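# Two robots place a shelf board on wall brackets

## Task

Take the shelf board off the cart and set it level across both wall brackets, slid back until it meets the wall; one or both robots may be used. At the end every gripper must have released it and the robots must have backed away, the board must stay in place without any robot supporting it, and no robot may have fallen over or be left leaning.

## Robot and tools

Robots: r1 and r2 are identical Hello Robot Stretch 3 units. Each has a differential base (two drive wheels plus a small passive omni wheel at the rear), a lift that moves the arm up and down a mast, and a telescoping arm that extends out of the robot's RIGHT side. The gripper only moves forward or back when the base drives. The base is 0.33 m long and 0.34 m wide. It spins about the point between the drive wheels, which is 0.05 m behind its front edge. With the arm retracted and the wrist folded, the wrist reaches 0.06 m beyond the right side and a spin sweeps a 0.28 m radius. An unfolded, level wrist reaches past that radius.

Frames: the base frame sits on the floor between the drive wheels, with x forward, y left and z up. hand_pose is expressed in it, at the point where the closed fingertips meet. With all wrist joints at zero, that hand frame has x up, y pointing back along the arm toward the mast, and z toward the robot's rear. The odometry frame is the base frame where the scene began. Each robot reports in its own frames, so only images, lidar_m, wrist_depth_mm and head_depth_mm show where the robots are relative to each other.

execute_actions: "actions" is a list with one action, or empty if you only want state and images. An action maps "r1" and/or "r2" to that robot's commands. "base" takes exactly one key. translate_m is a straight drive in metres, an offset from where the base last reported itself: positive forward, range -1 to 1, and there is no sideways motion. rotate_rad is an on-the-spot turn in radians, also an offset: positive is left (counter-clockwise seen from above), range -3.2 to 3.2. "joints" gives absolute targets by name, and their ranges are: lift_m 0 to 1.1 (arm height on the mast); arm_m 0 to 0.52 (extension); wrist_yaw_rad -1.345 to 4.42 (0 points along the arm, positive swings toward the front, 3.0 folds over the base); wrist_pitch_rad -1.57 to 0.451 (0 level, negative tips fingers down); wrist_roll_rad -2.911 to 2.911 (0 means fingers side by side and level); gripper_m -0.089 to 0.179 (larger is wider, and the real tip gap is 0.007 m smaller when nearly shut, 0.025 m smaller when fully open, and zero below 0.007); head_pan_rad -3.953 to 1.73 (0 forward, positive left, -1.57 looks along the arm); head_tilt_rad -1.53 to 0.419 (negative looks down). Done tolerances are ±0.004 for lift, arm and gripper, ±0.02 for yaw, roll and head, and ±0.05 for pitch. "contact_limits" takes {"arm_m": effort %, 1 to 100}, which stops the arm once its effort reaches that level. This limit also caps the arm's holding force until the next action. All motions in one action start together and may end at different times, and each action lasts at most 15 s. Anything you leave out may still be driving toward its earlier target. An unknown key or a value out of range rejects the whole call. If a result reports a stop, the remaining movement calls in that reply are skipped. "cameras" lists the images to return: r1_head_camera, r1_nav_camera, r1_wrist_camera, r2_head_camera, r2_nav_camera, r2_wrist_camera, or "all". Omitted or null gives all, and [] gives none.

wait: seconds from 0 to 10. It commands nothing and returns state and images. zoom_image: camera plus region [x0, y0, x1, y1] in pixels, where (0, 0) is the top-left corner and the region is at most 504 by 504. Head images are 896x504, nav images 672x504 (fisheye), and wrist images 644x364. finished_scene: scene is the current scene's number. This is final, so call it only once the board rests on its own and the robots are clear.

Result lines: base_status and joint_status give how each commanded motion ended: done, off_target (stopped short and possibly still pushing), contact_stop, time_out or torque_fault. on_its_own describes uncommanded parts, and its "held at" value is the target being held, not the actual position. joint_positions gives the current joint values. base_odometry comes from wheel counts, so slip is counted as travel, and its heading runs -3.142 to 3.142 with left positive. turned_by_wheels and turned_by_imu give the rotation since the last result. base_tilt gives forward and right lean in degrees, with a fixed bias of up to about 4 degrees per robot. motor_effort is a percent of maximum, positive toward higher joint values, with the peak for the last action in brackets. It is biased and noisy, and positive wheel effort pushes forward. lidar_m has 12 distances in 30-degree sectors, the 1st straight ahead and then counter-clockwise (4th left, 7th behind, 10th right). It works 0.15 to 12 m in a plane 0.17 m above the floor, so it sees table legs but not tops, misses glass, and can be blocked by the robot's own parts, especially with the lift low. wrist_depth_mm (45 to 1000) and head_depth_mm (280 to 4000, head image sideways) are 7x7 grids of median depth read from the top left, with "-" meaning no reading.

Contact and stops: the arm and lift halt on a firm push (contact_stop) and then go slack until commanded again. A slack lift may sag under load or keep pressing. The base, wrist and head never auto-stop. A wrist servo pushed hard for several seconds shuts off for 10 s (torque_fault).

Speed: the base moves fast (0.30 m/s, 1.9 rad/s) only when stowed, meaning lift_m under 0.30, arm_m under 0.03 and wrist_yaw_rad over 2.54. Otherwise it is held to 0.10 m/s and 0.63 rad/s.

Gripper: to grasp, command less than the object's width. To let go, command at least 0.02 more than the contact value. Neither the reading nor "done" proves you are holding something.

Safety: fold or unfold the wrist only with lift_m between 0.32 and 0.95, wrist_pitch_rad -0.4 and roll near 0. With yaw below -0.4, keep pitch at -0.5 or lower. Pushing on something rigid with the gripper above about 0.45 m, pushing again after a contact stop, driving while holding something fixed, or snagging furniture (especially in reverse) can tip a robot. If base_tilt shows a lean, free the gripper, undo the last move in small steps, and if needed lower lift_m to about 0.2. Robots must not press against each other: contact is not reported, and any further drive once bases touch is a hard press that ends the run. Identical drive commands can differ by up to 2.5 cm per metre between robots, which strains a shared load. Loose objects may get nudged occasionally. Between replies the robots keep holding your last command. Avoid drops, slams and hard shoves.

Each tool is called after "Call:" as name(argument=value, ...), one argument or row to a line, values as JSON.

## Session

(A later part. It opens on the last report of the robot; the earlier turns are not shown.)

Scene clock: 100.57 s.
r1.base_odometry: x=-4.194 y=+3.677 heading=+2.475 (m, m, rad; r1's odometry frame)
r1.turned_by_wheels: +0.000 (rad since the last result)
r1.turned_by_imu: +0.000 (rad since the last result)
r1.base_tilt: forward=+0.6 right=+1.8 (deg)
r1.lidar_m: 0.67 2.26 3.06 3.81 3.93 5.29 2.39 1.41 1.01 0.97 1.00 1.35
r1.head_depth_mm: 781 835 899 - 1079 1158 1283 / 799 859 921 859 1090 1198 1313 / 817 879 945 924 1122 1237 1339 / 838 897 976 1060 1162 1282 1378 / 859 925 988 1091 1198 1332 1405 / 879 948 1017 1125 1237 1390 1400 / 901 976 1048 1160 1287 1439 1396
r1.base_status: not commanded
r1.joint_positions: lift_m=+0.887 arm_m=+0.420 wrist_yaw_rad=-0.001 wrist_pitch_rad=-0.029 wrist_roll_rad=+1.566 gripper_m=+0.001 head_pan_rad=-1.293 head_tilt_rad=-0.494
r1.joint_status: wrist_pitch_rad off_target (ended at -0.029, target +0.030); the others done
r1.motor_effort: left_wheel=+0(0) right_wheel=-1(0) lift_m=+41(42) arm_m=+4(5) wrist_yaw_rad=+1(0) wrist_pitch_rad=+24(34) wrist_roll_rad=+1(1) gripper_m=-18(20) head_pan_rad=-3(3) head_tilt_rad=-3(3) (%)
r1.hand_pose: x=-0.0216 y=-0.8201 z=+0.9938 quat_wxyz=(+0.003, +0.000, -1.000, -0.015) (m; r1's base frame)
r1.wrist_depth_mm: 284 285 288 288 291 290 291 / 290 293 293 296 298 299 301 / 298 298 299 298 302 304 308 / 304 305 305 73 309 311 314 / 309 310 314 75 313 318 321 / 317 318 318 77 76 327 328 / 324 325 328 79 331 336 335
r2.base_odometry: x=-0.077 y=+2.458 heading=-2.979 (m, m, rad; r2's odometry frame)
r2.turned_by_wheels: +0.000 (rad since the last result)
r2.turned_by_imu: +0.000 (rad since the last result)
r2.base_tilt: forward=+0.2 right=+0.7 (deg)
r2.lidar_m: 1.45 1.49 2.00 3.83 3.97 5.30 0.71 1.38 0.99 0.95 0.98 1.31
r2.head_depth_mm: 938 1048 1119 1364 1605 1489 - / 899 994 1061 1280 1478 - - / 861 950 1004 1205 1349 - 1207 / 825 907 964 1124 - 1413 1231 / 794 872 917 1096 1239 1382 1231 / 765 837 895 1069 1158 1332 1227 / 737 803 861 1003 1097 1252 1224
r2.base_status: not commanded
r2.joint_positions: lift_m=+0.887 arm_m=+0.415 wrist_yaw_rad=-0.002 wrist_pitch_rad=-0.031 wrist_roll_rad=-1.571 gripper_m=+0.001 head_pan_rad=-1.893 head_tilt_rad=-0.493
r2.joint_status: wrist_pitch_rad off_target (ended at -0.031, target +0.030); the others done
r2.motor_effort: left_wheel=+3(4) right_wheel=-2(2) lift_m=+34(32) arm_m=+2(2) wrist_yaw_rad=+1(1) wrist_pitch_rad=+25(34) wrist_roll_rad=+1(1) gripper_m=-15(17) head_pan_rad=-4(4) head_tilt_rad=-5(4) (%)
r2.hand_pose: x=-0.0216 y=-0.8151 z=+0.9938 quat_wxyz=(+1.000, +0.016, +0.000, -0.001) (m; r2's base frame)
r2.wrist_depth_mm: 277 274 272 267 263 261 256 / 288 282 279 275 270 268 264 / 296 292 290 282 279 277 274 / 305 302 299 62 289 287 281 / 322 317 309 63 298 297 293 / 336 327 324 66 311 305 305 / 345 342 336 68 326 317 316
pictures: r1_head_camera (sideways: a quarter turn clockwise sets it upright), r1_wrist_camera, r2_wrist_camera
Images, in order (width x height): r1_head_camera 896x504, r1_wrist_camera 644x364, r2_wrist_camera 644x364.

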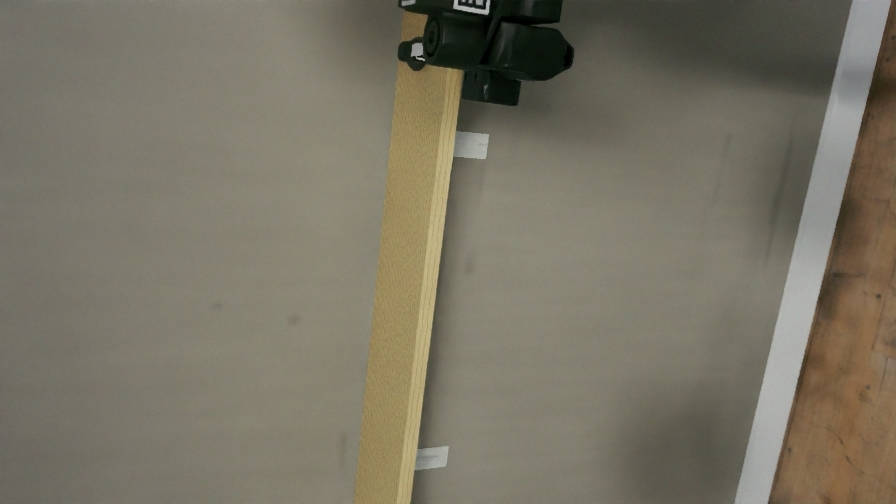

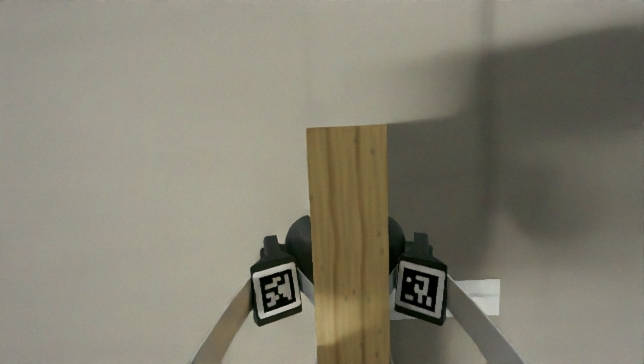

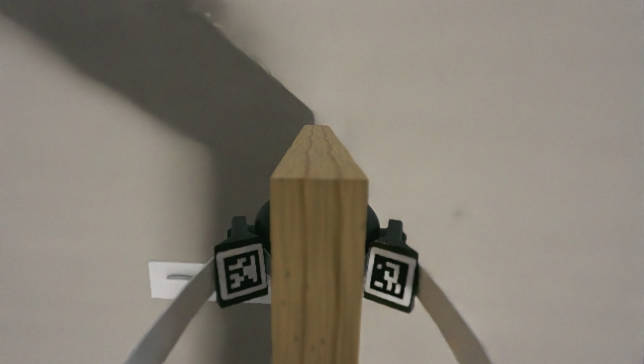

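Call:
execute_actions(
  actions=[
    {"r1": {"joints": {"arm_m": 0.448}, "contact_limits": {"arm_m": 14}}, "r2": {"joints": {"arm_m": 0.443}, "contact_limits": {"arm_m": 9}}},
  ],
  cameras=["r1_head_camera", "r1_wrist_camera", "r2_wrist_camera"],
)

Scene clock: 101.83 s.
r1.base_odometry: x=-4.194 y=+3.677 heading=+2.475 (m, m, rad; r1's odometry frame)
r1.turned_by_wheels: +0.000 (rad since the last result)
r1.turned_by_imu: +0.000 (rad since the last result)
r1.base_tilt: forward=+0.9 right=+1.8 (deg)
r1.lidar_m: 0.67 2.27 3.05 3.80 3.91 5.28 2.39 1.41 1.01 0.97 1.00 1.35
r1.head_depth_mm: 782 836 897 - 1071 1156 1280 / 800 854 924 924 1087 1201 1307 / 820 880 948 1025 1119 1242 1334 / 838 900 973 1059 1158 1281 1370 / 858 924 988 1087 1203 1336 1400 / 879 951 1019 1123 1239 1382 1397 / 901 975 1046 1162 1292 1444 1393
r1.base_status: not commanded
r1.joint_positions: lift_m=+0.887 arm_m=+0.448 wrist_yaw_rad=-0.002 wrist_pitch_rad=-0.029 wrist_roll_rad=+1.566 gripper_m=+0.001 head_pan_rad=-1.293 head_tilt_rad=-0.494
r1.joint_status: all done
r1.motor_effort: left_wheel=+0(0) right_wheel=+0(1) lift_m=+41(41) arm_m=+5(6) wrist_yaw_rad=+2(2) wrist_pitch_rad=+24(24) wrist_roll_rad=+2(2) gripper_m=-18(18) head_pan_rad=-3(4) head_tilt_rad=-3(4) (%)
r1.contact_limits: arm_m 14 (drawing in: default 34, maximum 55; extending or still: default 46, maximum 75)
r1.hand_pose: x=-0.0218 y=-0.8481 z=+0.9939 quat_wxyz=(+0.003, -0.001, -1.000, -0.015) (m; r1's base frame)
r1.wrist_depth_mm: 257 260 261 263 264 266 265 / 263 265 265 269 270 270 272 / 270 272 271 272 275 276 279 / 275 278 278 73 280 282 285 / 282 284 285 75 286 289 292 / 288 290 290 77 76 296 295 / 293 295 301 79 290 303 304
r2.base_odometry: x=-0.077 y=+2.458 heading=-2.979 (m, m, rad; r2's odometry frame)
r2.turned_by_wheels: +0.000 (rad since the last result)
r2.turned_by_imu: +0.000 (rad since the last result)
r2.base_tilt: forward=+0.1 right=+0.6 (deg)
r2.lidar_m: 1.45 1.49 2.00 3.83 3.94 5.31 0.71 1.39 0.99 0.95 0.98 1.31
r2.head_depth_mm: 940 1046 1120 1365 1615 1494 - / 897 995 1079 1276 1486 - - / 860 952 1007 1208 1349 - 1205 / 826 908 975 1122 - 1403 1233 / 793 872 916 1088 1234 1379 1234 / 765 836 895 1053 1158 1335 1229 / 738 804 859 999 1101 1249 1222
r2.base_status: not commanded
r2.joint_positions: lift_m=+0.887 arm_m=+0.443 wrist_yaw_rad=-0.002 wrist_pitch_rad=-0.032 wrist_roll_rad=-1.571 gripper_m=+0.001 head_pan_rad=-1.893 head_tilt_rad=-0.494
r2.joint_status: all done
r2.motor_effort: left_wheel=+1(4) right_wheel=+1(2) lift_m=+34(35) arm_m=+4(5) wrist_yaw_rad=+1(1) wrist_pitch_rad=+25(25) wrist_roll_rad=+1(0) gripper_m=-15(15) head_pan_rad=-4(3) head_tilt_rad=-5(5) (%)
r2.contact_limits: arm_m 9 (drawing in: default 16, maximum 26; extending or still: default 23, maximum 37)
r2.hand_pose: x=-0.0216 y=-0.8429 z=+0.9936 quat_wxyz=(+1.000, +0.016, +0.000, -0.001) (m; r2's base frame)
r2.wrist_depth_mm: 249 246 243 240 236 235 231 / 259 254 251 249 244 243 238 / 267 265 260 255 252 250 246 / 278 275 269 61 262 258 255 / 289 286 279 62 270 266 264 / 300 296 287 64 281 277 274 / 314 308 302 67 293 286 285
pictures: r1_head_camera (sideways: a quarter turn clockwise sets it upright), r1_wrist_camera, r2_wrist_camera
Images, in order (width x height): r1_head_camera 896x504, r1_wrist_camera 644x364, r2_wrist_camera 644x364.

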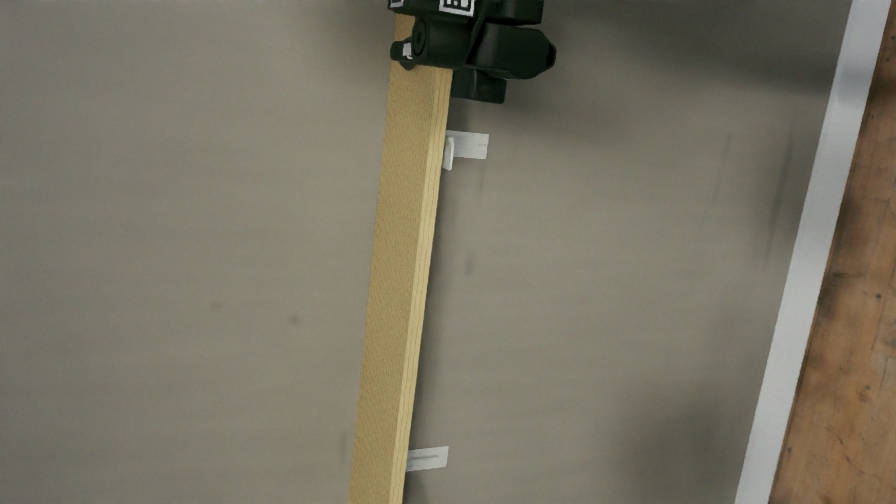

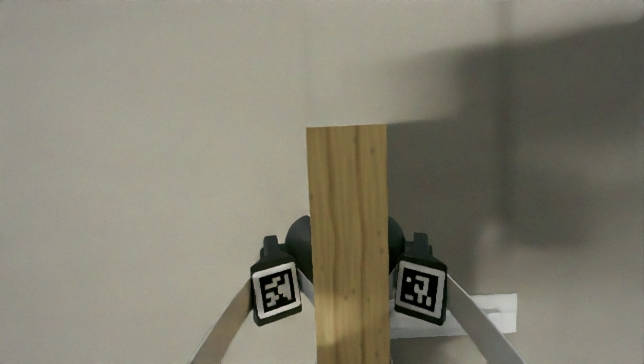

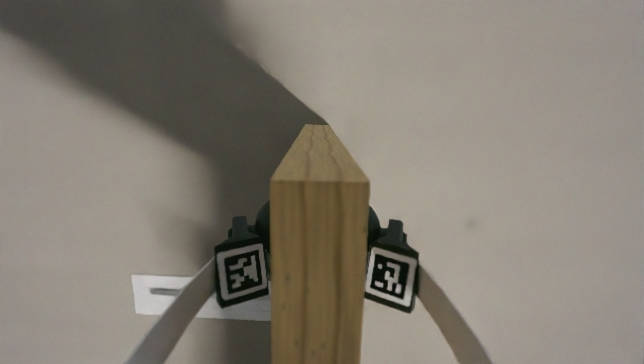

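Call:
execute_actions(
  actions=[
    {"r1": {"joints": {"arm_m": 0.46}, "contact_limits": {"arm_m": 11}}, "r2": {"joints": {"arm_m": 0.455}, "contact_limits": {"arm_m": 8}}},
  ],
  cameras=["r1_head_camera", "r1_wrist_camera", "r2_wrist_camera"],
)

Scene clock: 102.90 s.
r1.base_odometry: x=-4.194 y=+3.677 heading=+2.475 (m, m, rad; r1's odometry frame)
r1.turned_by_wheels: +0.000 (rad since the last result)
r1.turned_by_imu: +0.000 (rad since the last result)
r1.base_tilt: forward=+0.7 right=+1.8 (deg)
r1.lidar_m: 0.67 2.27 3.07 3.79 3.91 5.29 2.39 1.41 1.02 0.97 1.00 1.35
r1.head_depth_mm: 783 836 902 - 1068 1159 1279 / 800 856 922 924 1085 1197 1307 / 820 879 947 1029 1123 1236 1345 / 836 898 975 1061 1161 1285 1372 / 858 924 989 1091 1203 1332 1399 / 879 950 1015 1122 1245 1383 1403 / 901 975 1045 1163 1287 1440 1397
r1.base_status: not commanded
r1.joint_positions: lift_m=+0.887 arm_m=+0.459 wrist_yaw_rad=-0.004 wrist_pitch_rad=-0.032 wrist_roll_rad=+1.566 gripper_m=+0.001 head_pan_rad=-1.293 head_tilt_rad=-0.494
r1.joint_status: all done
r1.motor_effort: left_wheel=+0(1) right_wheel=+1(4) lift_m=+41(41) arm_m=+10(12) wrist_yaw_rad=+4(5) wrist_pitch_rad=+25(26) wrist_roll_rad=+2(1) gripper_m=-17(18) head_pan_rad=-3(3) head_tilt_rad=-2(4) (%)
r1.contact_limits: arm_m 11 (drawing in: default 34, maximum 55; extending or still: default 46, maximum 75)
r1.hand_pose: x=-0.0224 y=-0.8597 z=+0.9932 quat_wxyz=(+0.003, -0.002, -1.000, -0.016) (m; r1's base frame)
r1.wrist_depth_mm: 248 249 250 251 253 255 257 / 252 255 255 256 259 259 261 / 257 260 258 259 263 266 268 / 264 265 267 68 270 271 272 / 270 271 272 69 272 276 280 / 276 276 280 71 70 284 288 / 283 284 286 73 278 291 294
r2.base_odometry: x=-0.077 y=+2.458 heading=-2.979 (m, m, rad; r2's odometry frame)
r2.turned_by_wheels: +0.000 (rad since the last result)
r2.turned_by_imu: +0.000 (rad since the last result)
r2.base_tilt: forward=+0.1 right=+0.5 (deg)
r2.lidar_m: 1.45 1.49 2.00 3.83 3.94 5.33 0.71 1.38 0.99 0.95 0.97 1.31
r2.head_depth_mm: 937 1045 1119 1366 1616 1499 - / 899 997 1077 1280 1487 - - / 861 951 1008 1205 1346 - 1209 / 827 909 970 1117 - 1406 1229 / 794 874 918 1089 1235 1384 1232 / 766 836 895 1053 1161 1331 1226 / 740 806 859 1009 1098 1252 1224
r2.base_status: not commanded
r2.joint_positions: lift_m=+0.887 arm_m=+0.454 wrist_yaw_rad=-0.002 wrist_pitch_rad=-0.034 wrist_roll_rad=-1.571 gripper_m=+0.001 head_pan_rad=-1.893 head_tilt_rad=-0.494
r2.joint_status: all done
r2.motor_effort: left_wheel=+1(1) right_wheel=+1(1) lift_m=+34(35) arm_m=+4(5) wrist_yaw_rad=+0(1) wrist_pitch_rad=+26(25) wrist_roll_rad=+1(0) gripper_m=-15(15) head_pan_rad=-4(3) head_tilt_rad=-4(4) (%)
r2.contact_limits: arm_m 8 (drawing in: default 16, maximum 26; extending or still: default 23, maximum 37)
r2.hand_pose: x=-0.0216 y=-0.8547 z=+0.9931 quat_wxyz=(+1.000, +0.017, +0.000, -0.001) (m; r2's base frame)
r2.wrist_depth_mm: 238 235 233 230 226 223 220 / 247 244 240 237 234 230 227 / 256 253 249 243 240 238 234 / 264 262 258 64 250 247 243 / 278 273 265 49 257 253 250 / 283 282 271 51 265 266 259 / 299 294 288 53 280 275 270
pictures: r1_head_camera (sideways: a quarter turn clockwise sets it upright), r1_wrist_camera, r2_wrist_camera
Images, in order (width x height): r1_head_camera 896x504, r1_wrist_camera 644x364, r2_wrist_camera 644x364.

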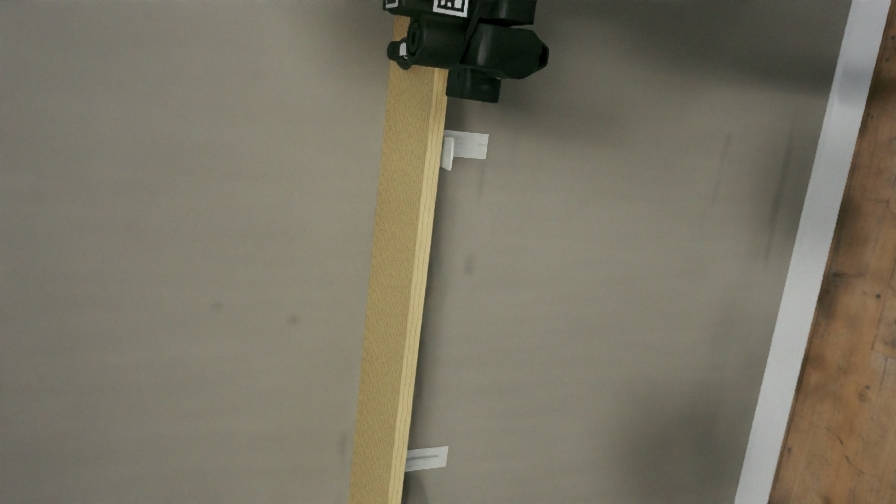

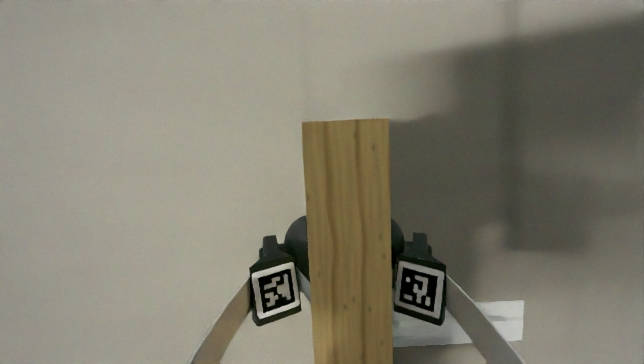

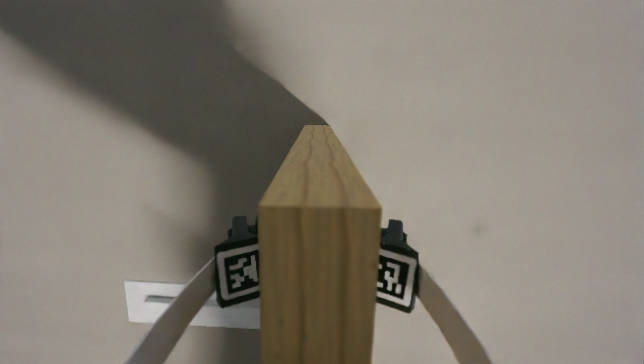

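Call:
execute_actions(
  actions=[
    {"r1": {"joints": {"wrist_pitch_rad": -0.015}}, "r2": {"joints": {"wrist_pitch_rad": -0.015}}},
  ],
  cameras=["r1_wrist_camera", "r2_wrist_camera"],
)

Call:
execute_actions(
  actions=[
    {"r1": {"joints": {"gripper_m": 0.09}}, "r2": {"joints": {"gripper_m": 0.09}}},
  ],
  cameras=["r1_head_camera", "r1_wrist_camera", "r2_wrist_camera", "r2_head_camera"],
)

Scene clock: 103.60 s.
r1.base_odometry: x=-4.194 y=+3.677 heading=+2.475 (m, m, rad; r1's odometry frame)
r1.turned_by_wheels: +0.000 (rad since the last result)
r1.turned_by_imu: +0.000 (rad since the last result)
r1.base_tilt: forward=+0.6 right=+1.8 (deg)
r1.lidar_m: 0.67 2.27 3.06 3.77 3.92 5.30 2.40 1.41 1.01 0.97 1.00 1.35
r1.head_depth_mm: 783 839 900 - 1066 1158 1283 / 800 855 923 926 1088 1194 1310 / 818 877 949 1024 1123 1240 1338 / 836 900 975 1056 1156 1282 1371 / 857 926 990 1092 1205 1324 1401 / 878 947 1015 1127 1247 1384 1401 / 899 975 1047 1163 1285 1440 1391
r1.base_status: not commanded
r1.joint_positions: lift_m=+0.887 arm_m=+0.460 wrist_yaw_rad=-0.003 wrist_pitch_rad=-0.047 wrist_roll_rad=+1.566 gripper_m=+0.001 head_pan_rad=-1.293 head_tilt_rad=-0.494
r1.joint_status: all done
r1.motor_effort: left_wheel=+0(0) right_wheel=+1(1) lift_m=+40(41) arm_m=+5(10) wrist_yaw_rad=+3(3) wrist_pitch_rad=+13(27) wrist_roll_rad=+2(2) gripper_m=-16(17) head_pan_rad=-3(3) head_tilt_rad=-3(3) (%)
r1.hand_pose: x=-0.0223 y=-0.8595 z=+0.9894 quat_wxyz=(+0.003, -0.002, -1.000, -0.024) (m; r1's base frame)
r1.wrist_depth_mm: 245 248 248 253 254 256 259 / 249 253 255 257 260 263 264 / 255 258 260 260 265 268 271 / 261 263 265 68 271 273 276 / 267 268 271 69 274 278 284 / 271 275 276 70 70 287 290 / 276 282 286 73 280 294 298
r2.base_odometry: x=-0.077 y=+2.458 heading=-2.979 (m, m, rad; r2's odometry frame)
r2.turned_by_wheels: +0.000 (rad since the last result)
r2.turned_by_imu: +0.000 (rad since the last result)
r2.base_tilt: forward=+0.1 right=+0.5 (deg)
r2.lidar_m: 1.45 1.50 2.01 3.82 3.97 5.34 0.71 1.38 0.99 0.95 0.98 1.31
r2.head_depth_mm: 936 1047 1120 1370 1614 1496 - / 897 998 1080 1281 1482 - - / 858 952 1011 1205 1348 - 1204 / 825 914 974 1115 - 1405 1231 / 794 869 919 1089 1239 1388 1232 / 765 836 893 1057 1163 1336 1227 / 738 807 859 1006 1101 1251 1221
r2.base_status: not commanded
r2.joint_positions: lift_m=+0.887 arm_m=+0.455 wrist_yaw_rad=-0.002 wrist_pitch_rad=-0.048 wrist_roll_rad=-1.571 gripper_m=+0.001 head_pan_rad=-1.893 head_tilt_rad=-0.494
r2.joint_status: all done
r2.motor_effort: left_wheel=+1(2) right_wheel=+0(0) lift_m=+35(35) arm_m=+2(5) wrist_yaw_rad=+0(1) wrist_pitch_rad=+13(22) wrist_roll_rad=+1(0) gripper_m=-14(15) head_pan_rad=-3(3) head_tilt_rad=-4(4) (%)
r2.hand_pose: x=-0.0216 y=-0.8545 z=+0.9893 quat_wxyz=(+1.000, +0.025, +0.000, -0.001) (m; r2's base frame)
r2.wrist_depth_mm: 242 236 234 229 226 222 218 / 251 246 239 236 234 229 226 / 258 254 248 242 239 237 231 / 269 263 258 64 248 244 241 / 279 272 265 49 257 253 248 / 291 284 271 51 263 265 258 / 304 294 293 53 279 273 267
pictures: r1_wrist_camera, r2_wrist_camera
Images, in order (width x height): r1_wrist_camera 644x364, r2_wrist_camera 644x364.

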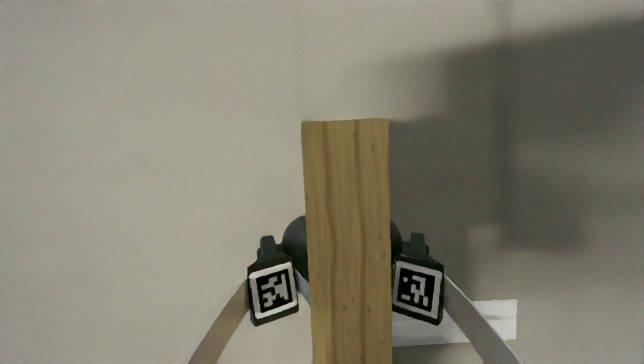

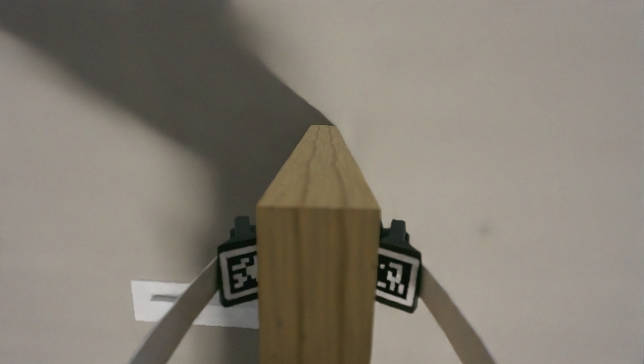

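Scene clock: 105.00 s.
r1.base_odometry: x=-4.194 y=+3.677 heading=+2.475 (m, m, rad; r1's odometry frame)
r1.turned_by_wheels: +0.000 (rad since the last result)
r1.turned_by_imu: +0.000 (rad since the last result)
r1.base_tilt: forward=+0.7 right=+1.6 (deg)
r1.lidar_m: 0.67 2.27 3.05 3.80 3.92 5.27 2.38 1.41 1.01 0.97 1.00 1.35
r1.head_depth_mm: 784 834 898 - 1064 1157 1279 / 800 857 923 931 1090 1194 1309 / 818 878 949 929 1120 1240 1336 / 837 900 974 1056 1160 1283 1372 / 859 922 991 1088 1199 1328 1403 / 879 948 1018 1124 1242 1384 1392 / 900 974 1047 1160 1287 1437 1394
r1.base_status: not commanded
r1.joint_positions: lift_m=+0.887 arm_m=+0.460 wrist_yaw_rad=-0.002 wrist_pitch_rad=-0.039 wrist_roll_rad=+1.567 gripper_m=+0.090 head_pan_rad=-1.293 head_tilt_rad=-0.494
r1.joint_status: all done
r1.motor_effort: left_wheel=+0(0) right_wheel=+0(1) lift_m=+40(40) arm_m=+4(5) wrist_yaw_rad=+2(3) wrist_pitch_rad=+10(15) wrist_roll_rad=+2(2) gripper_m=+1(81) head_pan_rad=-3(3) head_tilt_rad=-2(3) (%)
r1.hand_pose: x=-0.0219 y=-0.8598 z=+0.9914 quat_wxyz=(+0.003, -0.001, -1.000, -0.020) (m; r1's base frame)
r1.wrist_depth_mm: 247 248 250 252 254 254 257 / 250 254 256 256 258 261 262 / 258 259 263 261 65 268 268 / 262 264 266 264 66 272 275 / 269 270 272 269 68 278 279 / 274 275 - 278 69 285 286 / 282 283 285 285 71 292 293
r2.base_odometry: x=-0.077 y=+2.458 heading=-2.979 (m, m, rad; r2's odometry frame)
r2.turned_by_wheels: +0.000 (rad since the last result)
r2.turned_by_imu: +0.000 (rad since the last result)
r2.base_tilt: forward=+0.2 right=+0.6 (deg)
r2.lidar_m: 1.45 1.49 2.01 3.83 3.94 5.32 0.71 1.39 0.99 0.95 0.98 1.31
r2.head_depth_mm: 936 1047 1108 1365 1607 1495 - / 897 996 1066 1283 1489 - - / 861 950 1009 1206 1344 - 1205 / 826 908 961 1117 - 1402 1233 / 796 872 919 1093 1245 1380 1228 / 765 835 895 1050 1160 1330 1228 / 739 805 857 1006 1100 1251 1223
r2.base_status: not commanded
r2.joint_positions: lift_m=+0.887 arm_m=+0.455 wrist_yaw_rad=-0.002 wrist_pitch_rad=-0.051 wrist_roll_rad=-1.571 gripper_m=+0.090 head_pan_rad=-1.893 head_tilt_rad=-0.494
r2.joint_status: all done
r2.motor_effort: left_wheel=+2(2) right_wheel=+0(1) lift_m=+34(35) arm_m=+3(3) wrist_yaw_rad=+1(1) wrist_pitch_rad=+14(18) wrist_roll_rad=+0(1) gripper_m=-1(80) head_pan_rad=-3(3) head_tilt_rad=-4(5) (%)
r2.hand_pose: x=-0.0216 y=-0.8544 z=+0.9887 quat_wxyz=(+1.000, +0.026, +0.000, -0.001) (m; r2's base frame)
r2.wrist_depth_mm: 242 238 233 230 224 221 217 / 251 245 240 238 234 228 224 / 259 255 250 242 240 235 231 / 270 265 63 93 248 244 240 / 278 276 49 103 259 253 250 / 291 284 51 115 269 260 256 / 300 296 53 130 280 272 266
pictures: r1_head_camera (sideways: a quarter turn clockwise sets it upright), r1_wrist_camera, r2_head_camera (sideways: a quarter turn clockwise sets it upright), r2_wrist_camera
Images, in order (width x height): r1_head_camera 896x504, r1_wrist_camera 644x364, r2_head_camera 896x504, r2_wrist_camera 644x364.

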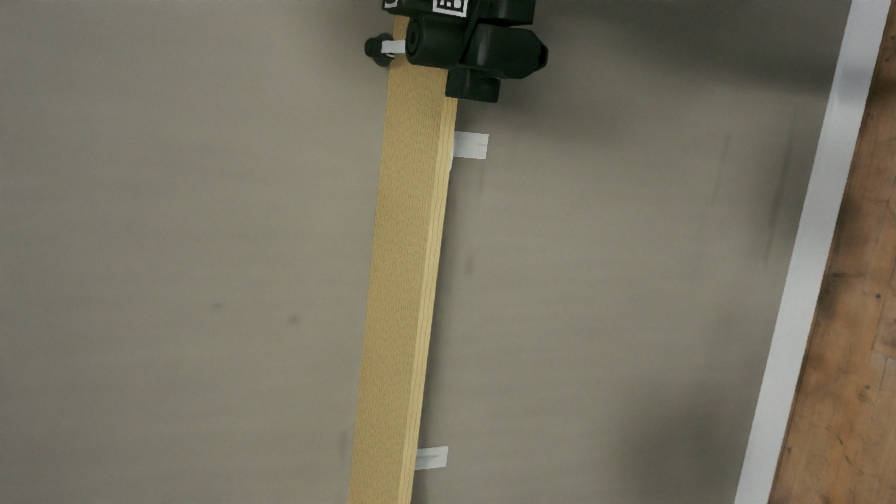

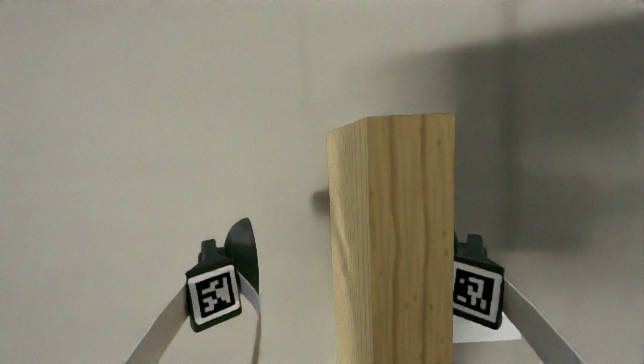

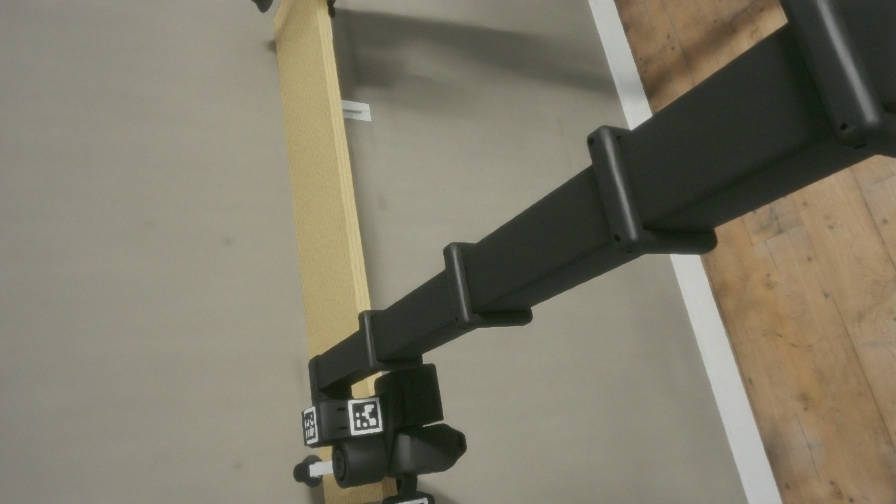

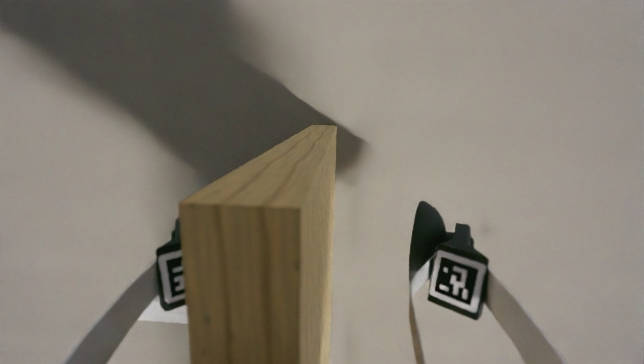

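Call:
execute_actions(
  actions=[],
)

Scene clock: 105.43 s.
r1.base_odometry: x=-4.194 y=+3.677 heading=+2.475 (m, m, rad; r1's odometry frame)
r1.turned_by_wheels: +0.000 (rad since the last result)
r1.turned_by_imu: +0.000 (rad since the last result)
r1.base_tilt: forward=+0.8 right=+1.8 (deg)
r1.lidar_m: 0.67 2.27 3.06 3.77 3.92 5.30 2.38 1.41 1.01 0.97 1.00 1.35
r1.head_depth_mm: 781 839 899 - 1067 1158 1281 / 800 858 922 928 1090 1197 1305 / 817 878 947 929 1125 1237 1333 / 836 901 971 1058 1160 1285 1374 / 858 925 991 1090 1204 1334 1406 / 877 948 1017 1124 1243 1389 1400 / 900 974 1045 1165 1288 1437 1399
r1.base_status: not commanded
r1.joint_positions: lift_m=+0.887 arm_m=+0.460 wrist_yaw_rad=-0.002 wrist_pitch_rad=-0.039 wrist_roll_rad=+1.567 gripper_m=+0.090 head_pan_rad=-1.293 head_tilt_rad=-0.494
r1.joint_status: all done
r1.motor_effort: left_wheel=+0(0) right_wheel=+0(1) lift_m=+41(40) arm_m=+5(5) wrist_yaw_rad=+2(3) wrist_pitch_rad=+10(15) wrist_roll_rad=+2(2) gripper_m=+0(81) head_pan_rad=-4(3) head_tilt_rad=-4(3) (%)
r1.hand_pose: x=-0.0219 y=-0.8598 z=+0.9914 quat_wxyz=(+0.003, -0.001, -1.000, -0.020) (m; r1's base frame)
r1.wrist_depth_mm: 246 246 249 251 253 254 255 / 251 253 255 257 258 260 261 / 256 259 261 261 65 265 267 / 263 265 266 265 66 271 275 / 269 269 272 270 68 277 281 / 274 275 - 278 69 283 287 / 281 281 284 287 71 291 293
r2.base_odometry: x=-0.077 y=+2.458 heading=-2.979 (m, m, rad; r2's odometry frame)
r2.turned_by_wheels: +0.000 (rad since the last result)
r2.turned_by_imu: +0.000 (rad since the last result)
r2.base_tilt: forward=+0.4 right=+0.3 (deg)
r2.lidar_m: 1.45 1.49 2.00 3.82 3.95 5.35 0.71 1.39 0.99 0.95 0.98 1.31
r2.head_depth_mm: 938 1046 1108 1367 1607 1493 - / 897 998 1064 1278 1484 - - / 860 952 1010 1210 1348 - 1207 / 826 908 963 1115 - 1399 1235 / 794 874 918 1089 1241 1388 1229 / 764 835 894 1051 1159 1335 1221 / 738 806 856 1004 1100 1251 1222
r2.base_status: not commanded
r2.joint_positions: lift_m=+0.887 arm_m=+0.455 wrist_yaw_rad=-0.002 wrist_pitch_rad=-0.051 wrist_roll_rad=-1.571 gripper_m=+0.090 head_pan_rad=-1.893 head_tilt_rad=-0.494
r2.joint_status: all done
r2.motor_effort: left_wheel=+1(2) right_wheel=+0(1) lift_m=+35(35) arm_m=+3(3) wrist_yaw_rad=+1(1) wrist_pitch_rad=+14(18) wrist_roll_rad=+1(1) gripper_m=-1(80) head_pan_rad=-3(3) head_tilt_rad=-5(5) (%)
r2.hand_pose: x=-0.0216 y=-0.8544 z=+0.9887 quat_wxyz=(+1.000, +0.026, +0.000, -0.001) (m; r2's base frame)
r2.wrist_depth_mm: 241 236 232 229 226 221 219 / 249 246 240 237 234 228 223 / 258 257 250 241 242 236 232 / 270 264 63 93 248 245 239 / 278 275 49 103 258 252 249 / 290 288 51 115 270 260 257 / 305 297 53 130 278 274 267
pictures: r1_head_camera (sideways: a quarter turn clockwise sets it upright), r1_nav_camera (sideways: a quarter turn counterclockwise sets it upright), r1_wrist_camera, r2_head_camera (sideways: a quarter turn clockwise sets it upright), r2_nav_camera (sideways: a quarter turn counterclockwise sets it upright), r2_wrist_camera
Images, in order (width x height): r1_head_camera 896x504, r1_nav_camera 672x504, r1_wrist_camera 644x364, r2_head_camera 896x504, r2_nav_camera 672x504, r2_wrist_camera 644x364.

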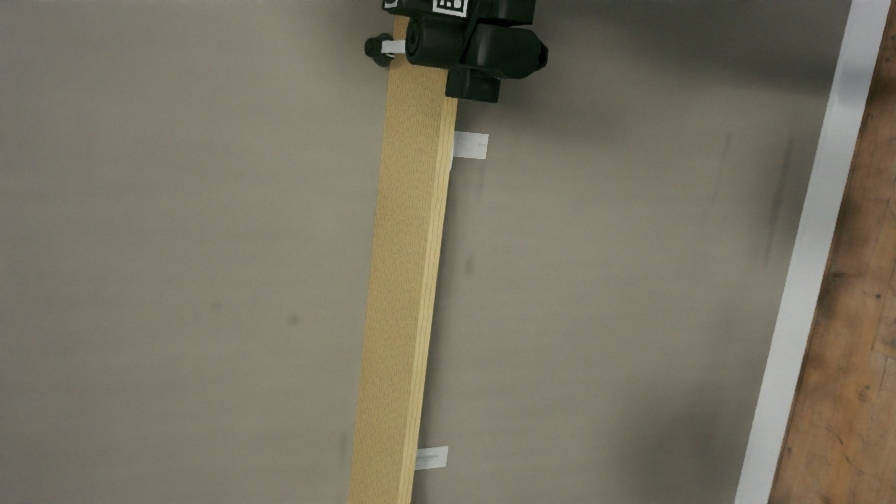

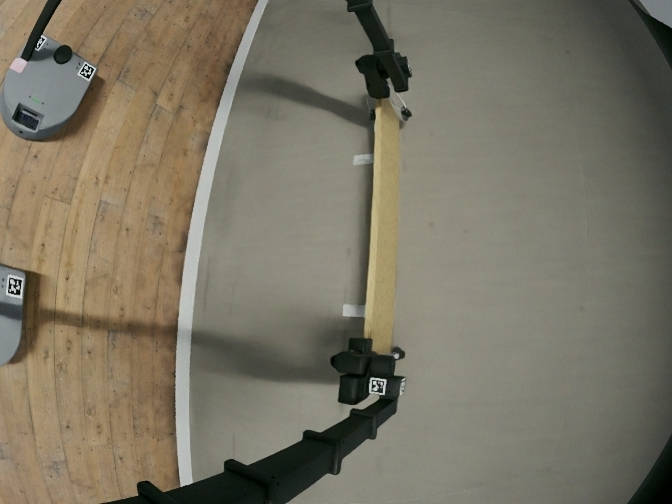

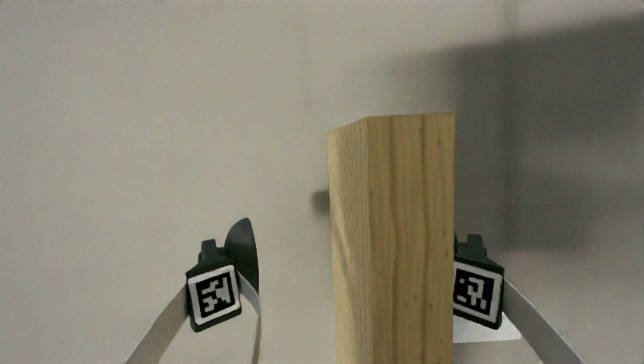

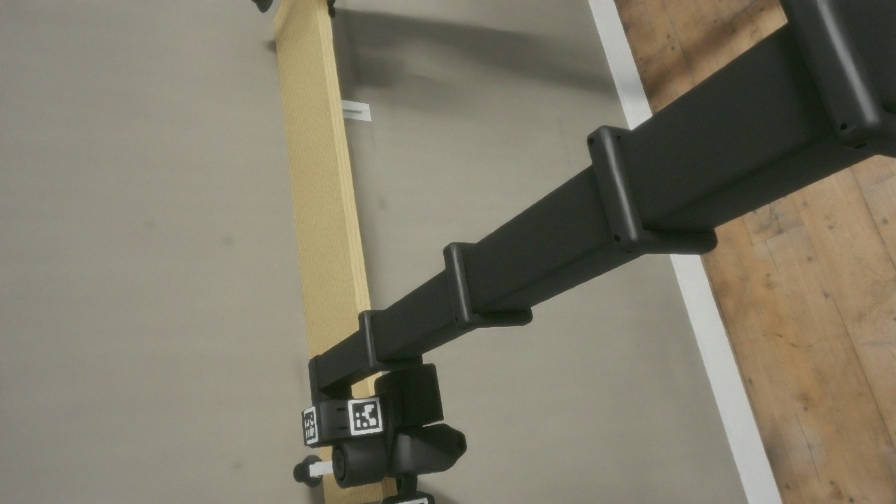

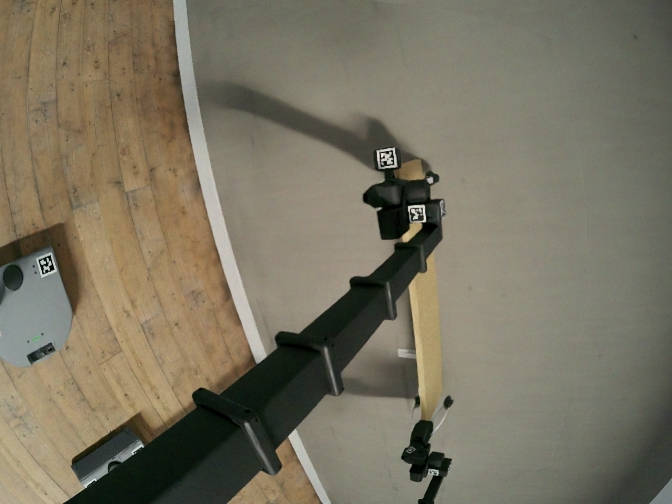

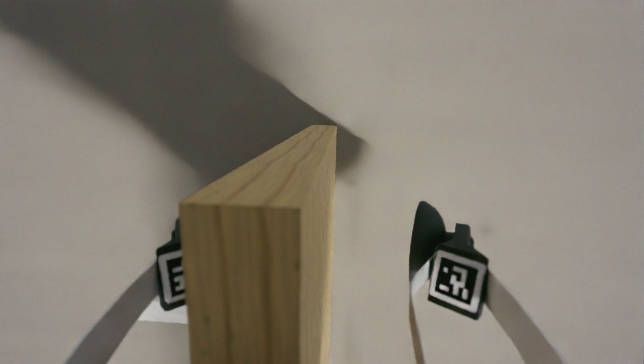

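Call:
execute_actions(
  actions=[
    {"r1": {"joints": {"lift_m": 0.878, "arm_m": 0.40}}, "r2": {"joints": {"lift_m": 0.877, "arm_m": 0.395}}},
  ],
  cameras=["r1_head_camera", "r1_wrist_camera", "r2_wrist_camera"],
)

Scene clock: 107.33 s.
r1.base_odometry: x=-4.194 y=+3.677 heading=+2.475 (m, m, rad; r1's odometry frame)
r1.turned_by_wheels: +0.000 (rad since the last result)
r1.turned_by_imu: +0.000 (rad since the last result)
r1.base_tilt: forward=+0.6 right=+1.7 (deg)
r1.lidar_m: 0.67 2.27 3.05 3.78 3.92 5.29 2.39 1.41 1.01 0.97 1.00 1.35
r1.head_depth_mm: 783 836 900 876 1082 1160 1287 / 800 856 923 931 1098 1194 1307 / 818 879 948 927 1127 1237 1337 / 839 898 975 1060 1160 1288 1369 / 855 922 991 1089 1200 1334 1402 / 881 948 1018 1127 1247 1385 1401 / 902 974 1045 1165 1289 1440 1393
r1.base_status: not commanded
r1.joint_positions: lift_m=+0.878 arm_m=+0.400 wrist_yaw_rad=-0.001 wrist_pitch_rad=-0.036 wrist_roll_rad=+1.567 gripper_m=+0.090 head_pan_rad=-1.293 head_tilt_rad=-0.494
r1.joint_status: all done
r1.motor_effort: left_wheel=+0(0) right_wheel=+0(1) lift_m=+36(37) arm_m=-5(6) wrist_yaw_rad=+2(2) wrist_pitch_rad=+9(10) wrist_roll_rad=+2(2) gripper_m=+1(0) head_pan_rad=-4(3) head_tilt_rad=-3(3) (%)
r1.hand_pose: x=-0.0217 y=-0.8005 z=+0.9832 quat_wxyz=(+0.003, -0.001, -1.000, -0.019) (m; r1's base frame)
r1.wrist_depth_mm: 302 302 305 310 311 311 312 / 308 309 313 315 318 318 319 / 315 317 319 321 323 326 330 / 321 324 324 152 331 331 334 / 328 331 334 294 336 340 341 / 335 338 - 341 345 348 349 / 344 348 349 347 353 359 358
r2.base_odometry: x=-0.077 y=+2.458 heading=-2.979 (m, m, rad; r2's odometry frame)
r2.turned_by_wheels: +0.000 (rad since the last result)
r2.turned_by_imu: +0.000 (rad since the last result)
r2.base_tilt: forward=+0.3 right=+0.5 (deg)
r2.lidar_m: 1.45 1.50 2.00 3.83 3.96 5.33 0.71 1.39 0.99 0.95 0.98 1.31
r2.head_depth_mm: 938 1049 1121 1370 1603 1495 - / 898 997 1064 1281 1493 1550 - / 860 955 1011 1207 1357 - 1205 / 826 909 962 1124 - 1425 1231 / 794 873 920 - 1248 1381 1228 / 767 836 892 - 1163 1331 1229 / 738 805 853 995 1099 1251 1226
r2.base_status: not commanded
r2.joint_positions: lift_m=+0.877 arm_m=+0.395 wrist_yaw_rad=-0.002 wrist_pitch_rad=-0.039 wrist_roll_rad=-1.571 gripper_m=+0.090 head_pan_rad=-1.893 head_tilt_rad=-0.494
r2.joint_status: all done
r2.motor_effort: left_wheel=+2(1) right_wheel=+0(1) lift_m=+32(34) arm_m=-1(5) wrist_yaw_rad=+1(1) wrist_pitch_rad=+9(14) wrist_roll_rad=+0(0) gripper_m=+1(1) head_pan_rad=-3(4) head_tilt_rad=-4(5) (%)
r2.hand_pose: x=-0.0216 y=-0.7953 z=+0.9818 quat_wxyz=(+1.000, +0.020, +0.000, -0.001) (m; r2's base frame)
r2.wrist_depth_mm: 298 295 288 285 281 278 271 / 308 303 300 292 288 286 282 / 318 315 309 303 300 296 290 / 330 326 318 109 310 304 300 / 347 338 328 113 322 316 312 / 359 357 349 117 335 326 322 / 373 364 361 122 348 341 335
pictures: r1_head_camera (sideways: a quarter turn clockwise sets it upright), r1_wrist_camera, r2_wrist_camera
Images, in order (width x height): r1_head_camera 896x504, r1_wrist_camera 644x364, r2_wrist_camera 644x364.

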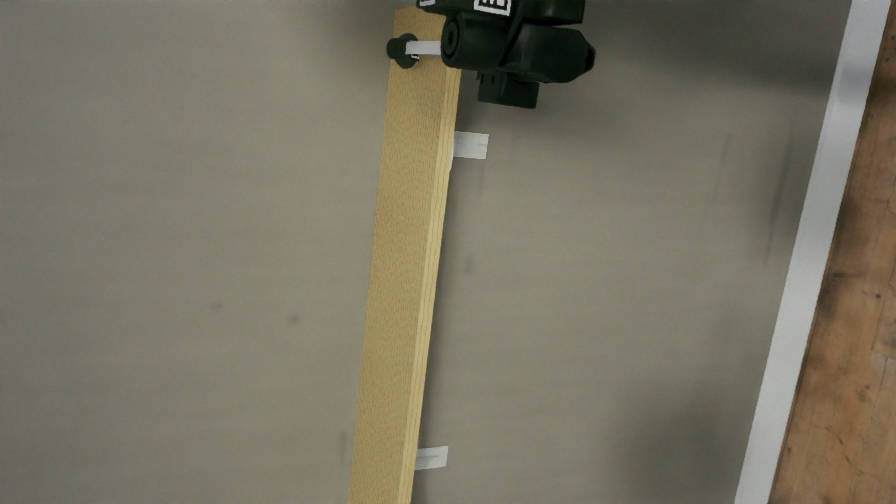

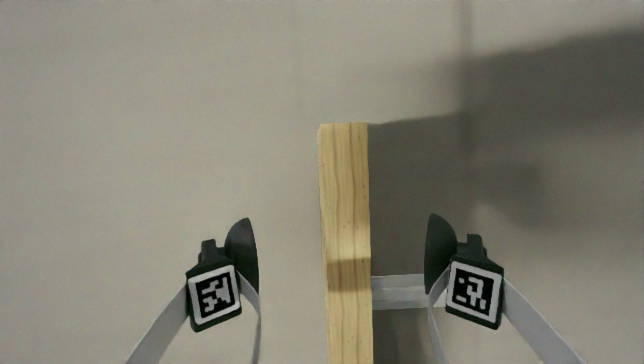

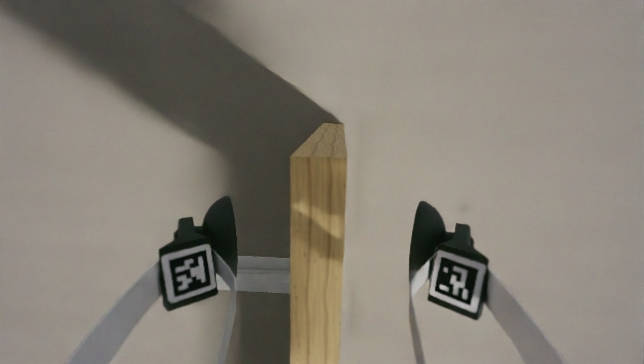

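Call:
execute_actions(
  actions=[
    {"r1": {"joints": {"arm_m": 0.2}}, "r2": {"joints": {"arm_m": 0.2}}},
  ],
  cameras=["r1_head_camera", "r1_wrist_camera", "r2_wrist_camera", "r2_head_camera"],
)

Scene clock: 110.10 s.
r1.base_odometry: x=-4.194 y=+3.677 heading=+2.475 (m, m, rad; r1's odometry frame)
r1.turned_by_wheels: +0.000 (rad since the last result)
r1.turned_by_imu: +0.000 (rad since the last result)
r1.base_tilt: forward=+0.7 right=+1.7 (deg)
r1.lidar_m: 0.67 2.27 3.07 3.77 3.92 5.27 2.38 1.41 1.01 0.97 1.00 1.35
r1.head_depth_mm: 781 839 898 874 1029 - 1292 / 802 857 923 936 1074 1225 1313 / 818 877 943 930 1121 1245 1339 / 839 900 972 1061 1161 1283 1371 / 856 923 990 1091 1199 1335 1407 / 879 948 1015 1127 1240 1383 1399 / 900 973 1048 1165 1291 1442 1393
r1.base_status: not commanded
r1.joint_positions: lift_m=+0.878 arm_m=+0.200 wrist_yaw_rad=-0.001 wrist_pitch_rad=-0.036 wrist_roll_rad=+1.567 gripper_m=+0.090 head_pan_rad=-1.293 head_tilt_rad=-0.494
r1.joint_status: all done
r1.motor_effort: left_wheel=+0(0) right_wheel=-1(1) lift_m=+36(36) arm_m=-4(3) wrist_yaw_rad=+1(1) wrist_pitch_rad=+9(9) wrist_roll_rad=+2(1) gripper_m=+1(0) head_pan_rad=-3(3) head_tilt_rad=-3(2) (%)
r1.hand_pose: x=-0.0216 y=-0.6005 z=+0.9833 quat_wxyz=(+0.002, +0.000, -1.000, -0.018) (m; r1's base frame)
r1.wrist_depth_mm: 484 484 492 491 498 502 513 / 496 497 507 506 509 508 515 / 509 516 519 522 523 528 524 / 517 528 523 530 534 540 540 / 529 536 539 542 544 550 550 / 543 546 - 552 562 560 564 / 560 559 569 573 566 575 579
r2.base_odometry: x=-0.077 y=+2.458 heading=-2.979 (m, m, rad; r2's odometry frame)
r2.turned_by_wheels: +0.000 (rad since the last result)
r2.turned_by_imu: +0.001 (rad since the last result)
r2.base_tilt: forward=+0.1 right=+0.3 (deg)
r2.lidar_m: 1.45 1.50 2.01 3.82 3.94 5.30 0.71 1.39 0.99 0.95 0.98 1.31
r2.head_depth_mm: 938 1044 1122 1366 1612 1494 - / 897 998 1066 1279 1493 1581 - / 859 952 1009 1212 1358 - 1238 / 825 912 962 1127 - 1418 1234 / 795 873 909 1052 - 1403 1233 / 766 837 884 1005 - 1339 1231 / 738 805 843 983 1124 1255 1223
r2.base_status: not commanded
r2.joint_positions: lift_m=+0.877 arm_m=+0.200 wrist_yaw_rad=-0.002 wrist_pitch_rad=-0.039 wrist_roll_rad=-1.571 gripper_m=+0.090 head_pan_rad=-1.893 head_tilt_rad=-0.494
r2.joint_status: all done
r2.motor_effort: left_wheel=+2(2) right_wheel=+0(1) lift_m=+32(32) arm_m=-2(0) wrist_yaw_rad=+1(1) wrist_pitch_rad=+9(10) wrist_roll_rad=+0(0) gripper_m=+0(0) head_pan_rad=-4(4) head_tilt_rad=-4(4) (%)
r2.hand_pose: x=-0.0216 y=-0.6003 z=+0.9820 quat_wxyz=(+1.000, +0.020, +0.000, -0.001) (m; r2's base frame)
r2.wrist_depth_mm: 489 485 479 466 465 456 446 / 514 492 491 487 484 468 460 / 534 522 514 498 493 485 478 / 542 539 528 518 514 504 503 / 562 552 543 537 533 515 519 / 592 594 564 567 553 534 541 / 618 613 592 572 566 560 560
pictures: r1_head_camera (sideways: a quarter turn clockwise sets it upright), r1_wrist_camera, r2_head_camera (sideways: a quarter turn clockwise sets it upright), r2_wrist_camera
Images, in order (width x height): r1_head_camera 896x504, r1_wrist_camera 644x364, r2_head_camera 896x504, r2_wrist_camera 644x364.

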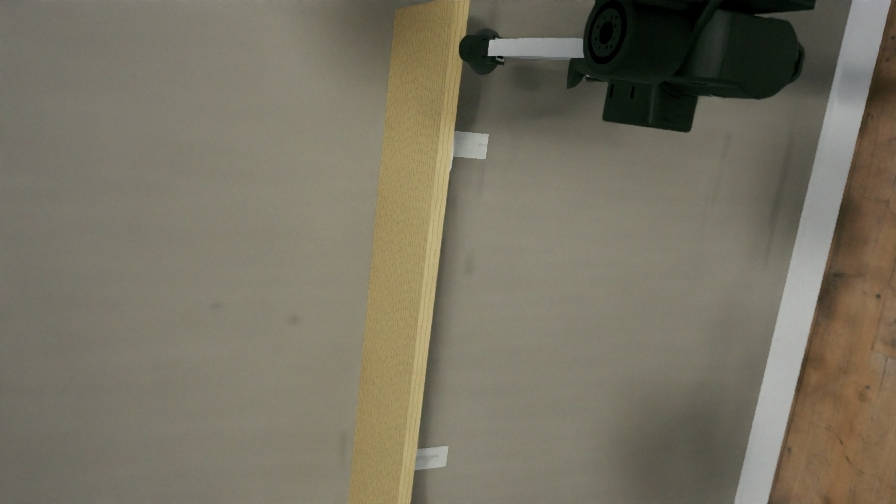

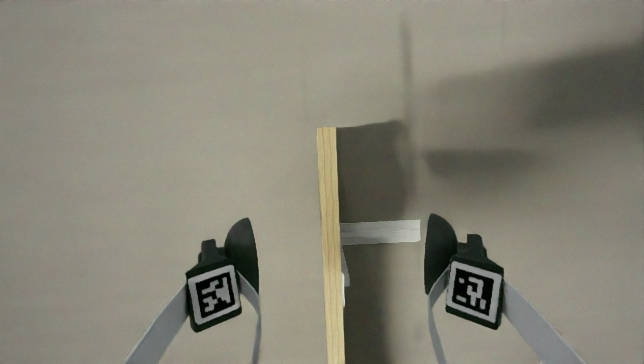

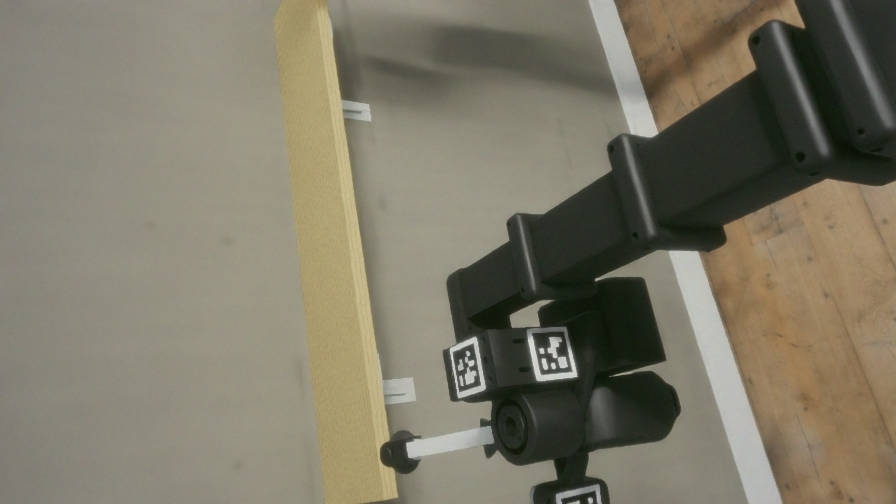

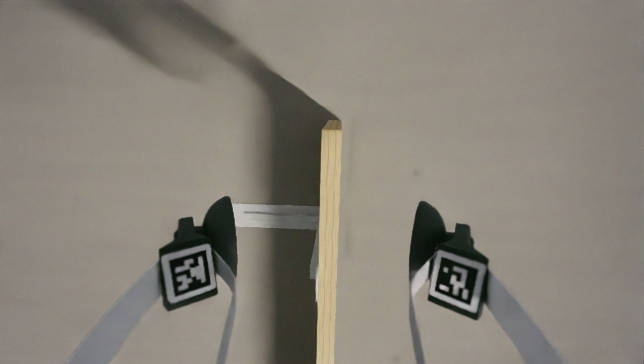

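Call:
zoom_image(
  camera="r1_head_camera",
  region=[330, 0, 530, 250],
)

Call:
zoom_image(
  camera="r2_head_camera",
  region=[250, 250, 470, 504],
)

Region (330, 0, 530, 250) of r1_head_camera's 896x504 image, scaled by 2.016, with more detail than that image has; it fills the left 403 columns of this view, and the rest is white.

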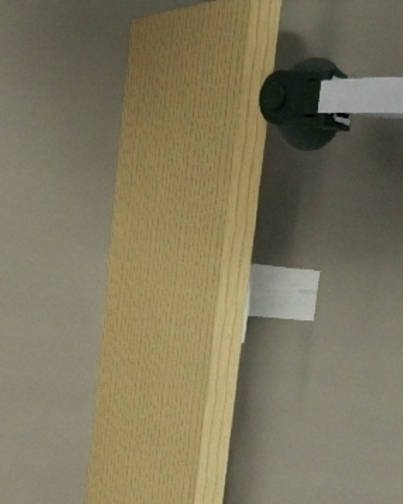

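Region (250, 250, 470, 504) of r2_head_camera's 896x504 image, scaled by 1.984, with more detail than that image has; it fills the left 437 columns of this view, and the rest is white.

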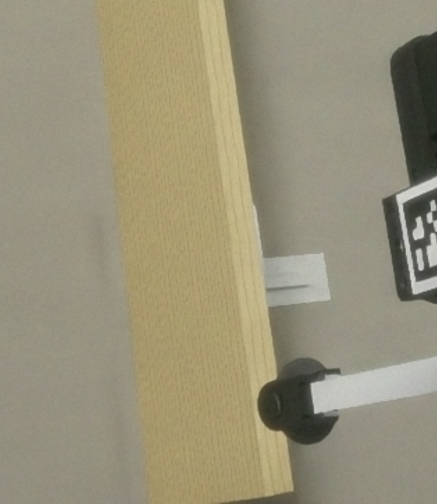

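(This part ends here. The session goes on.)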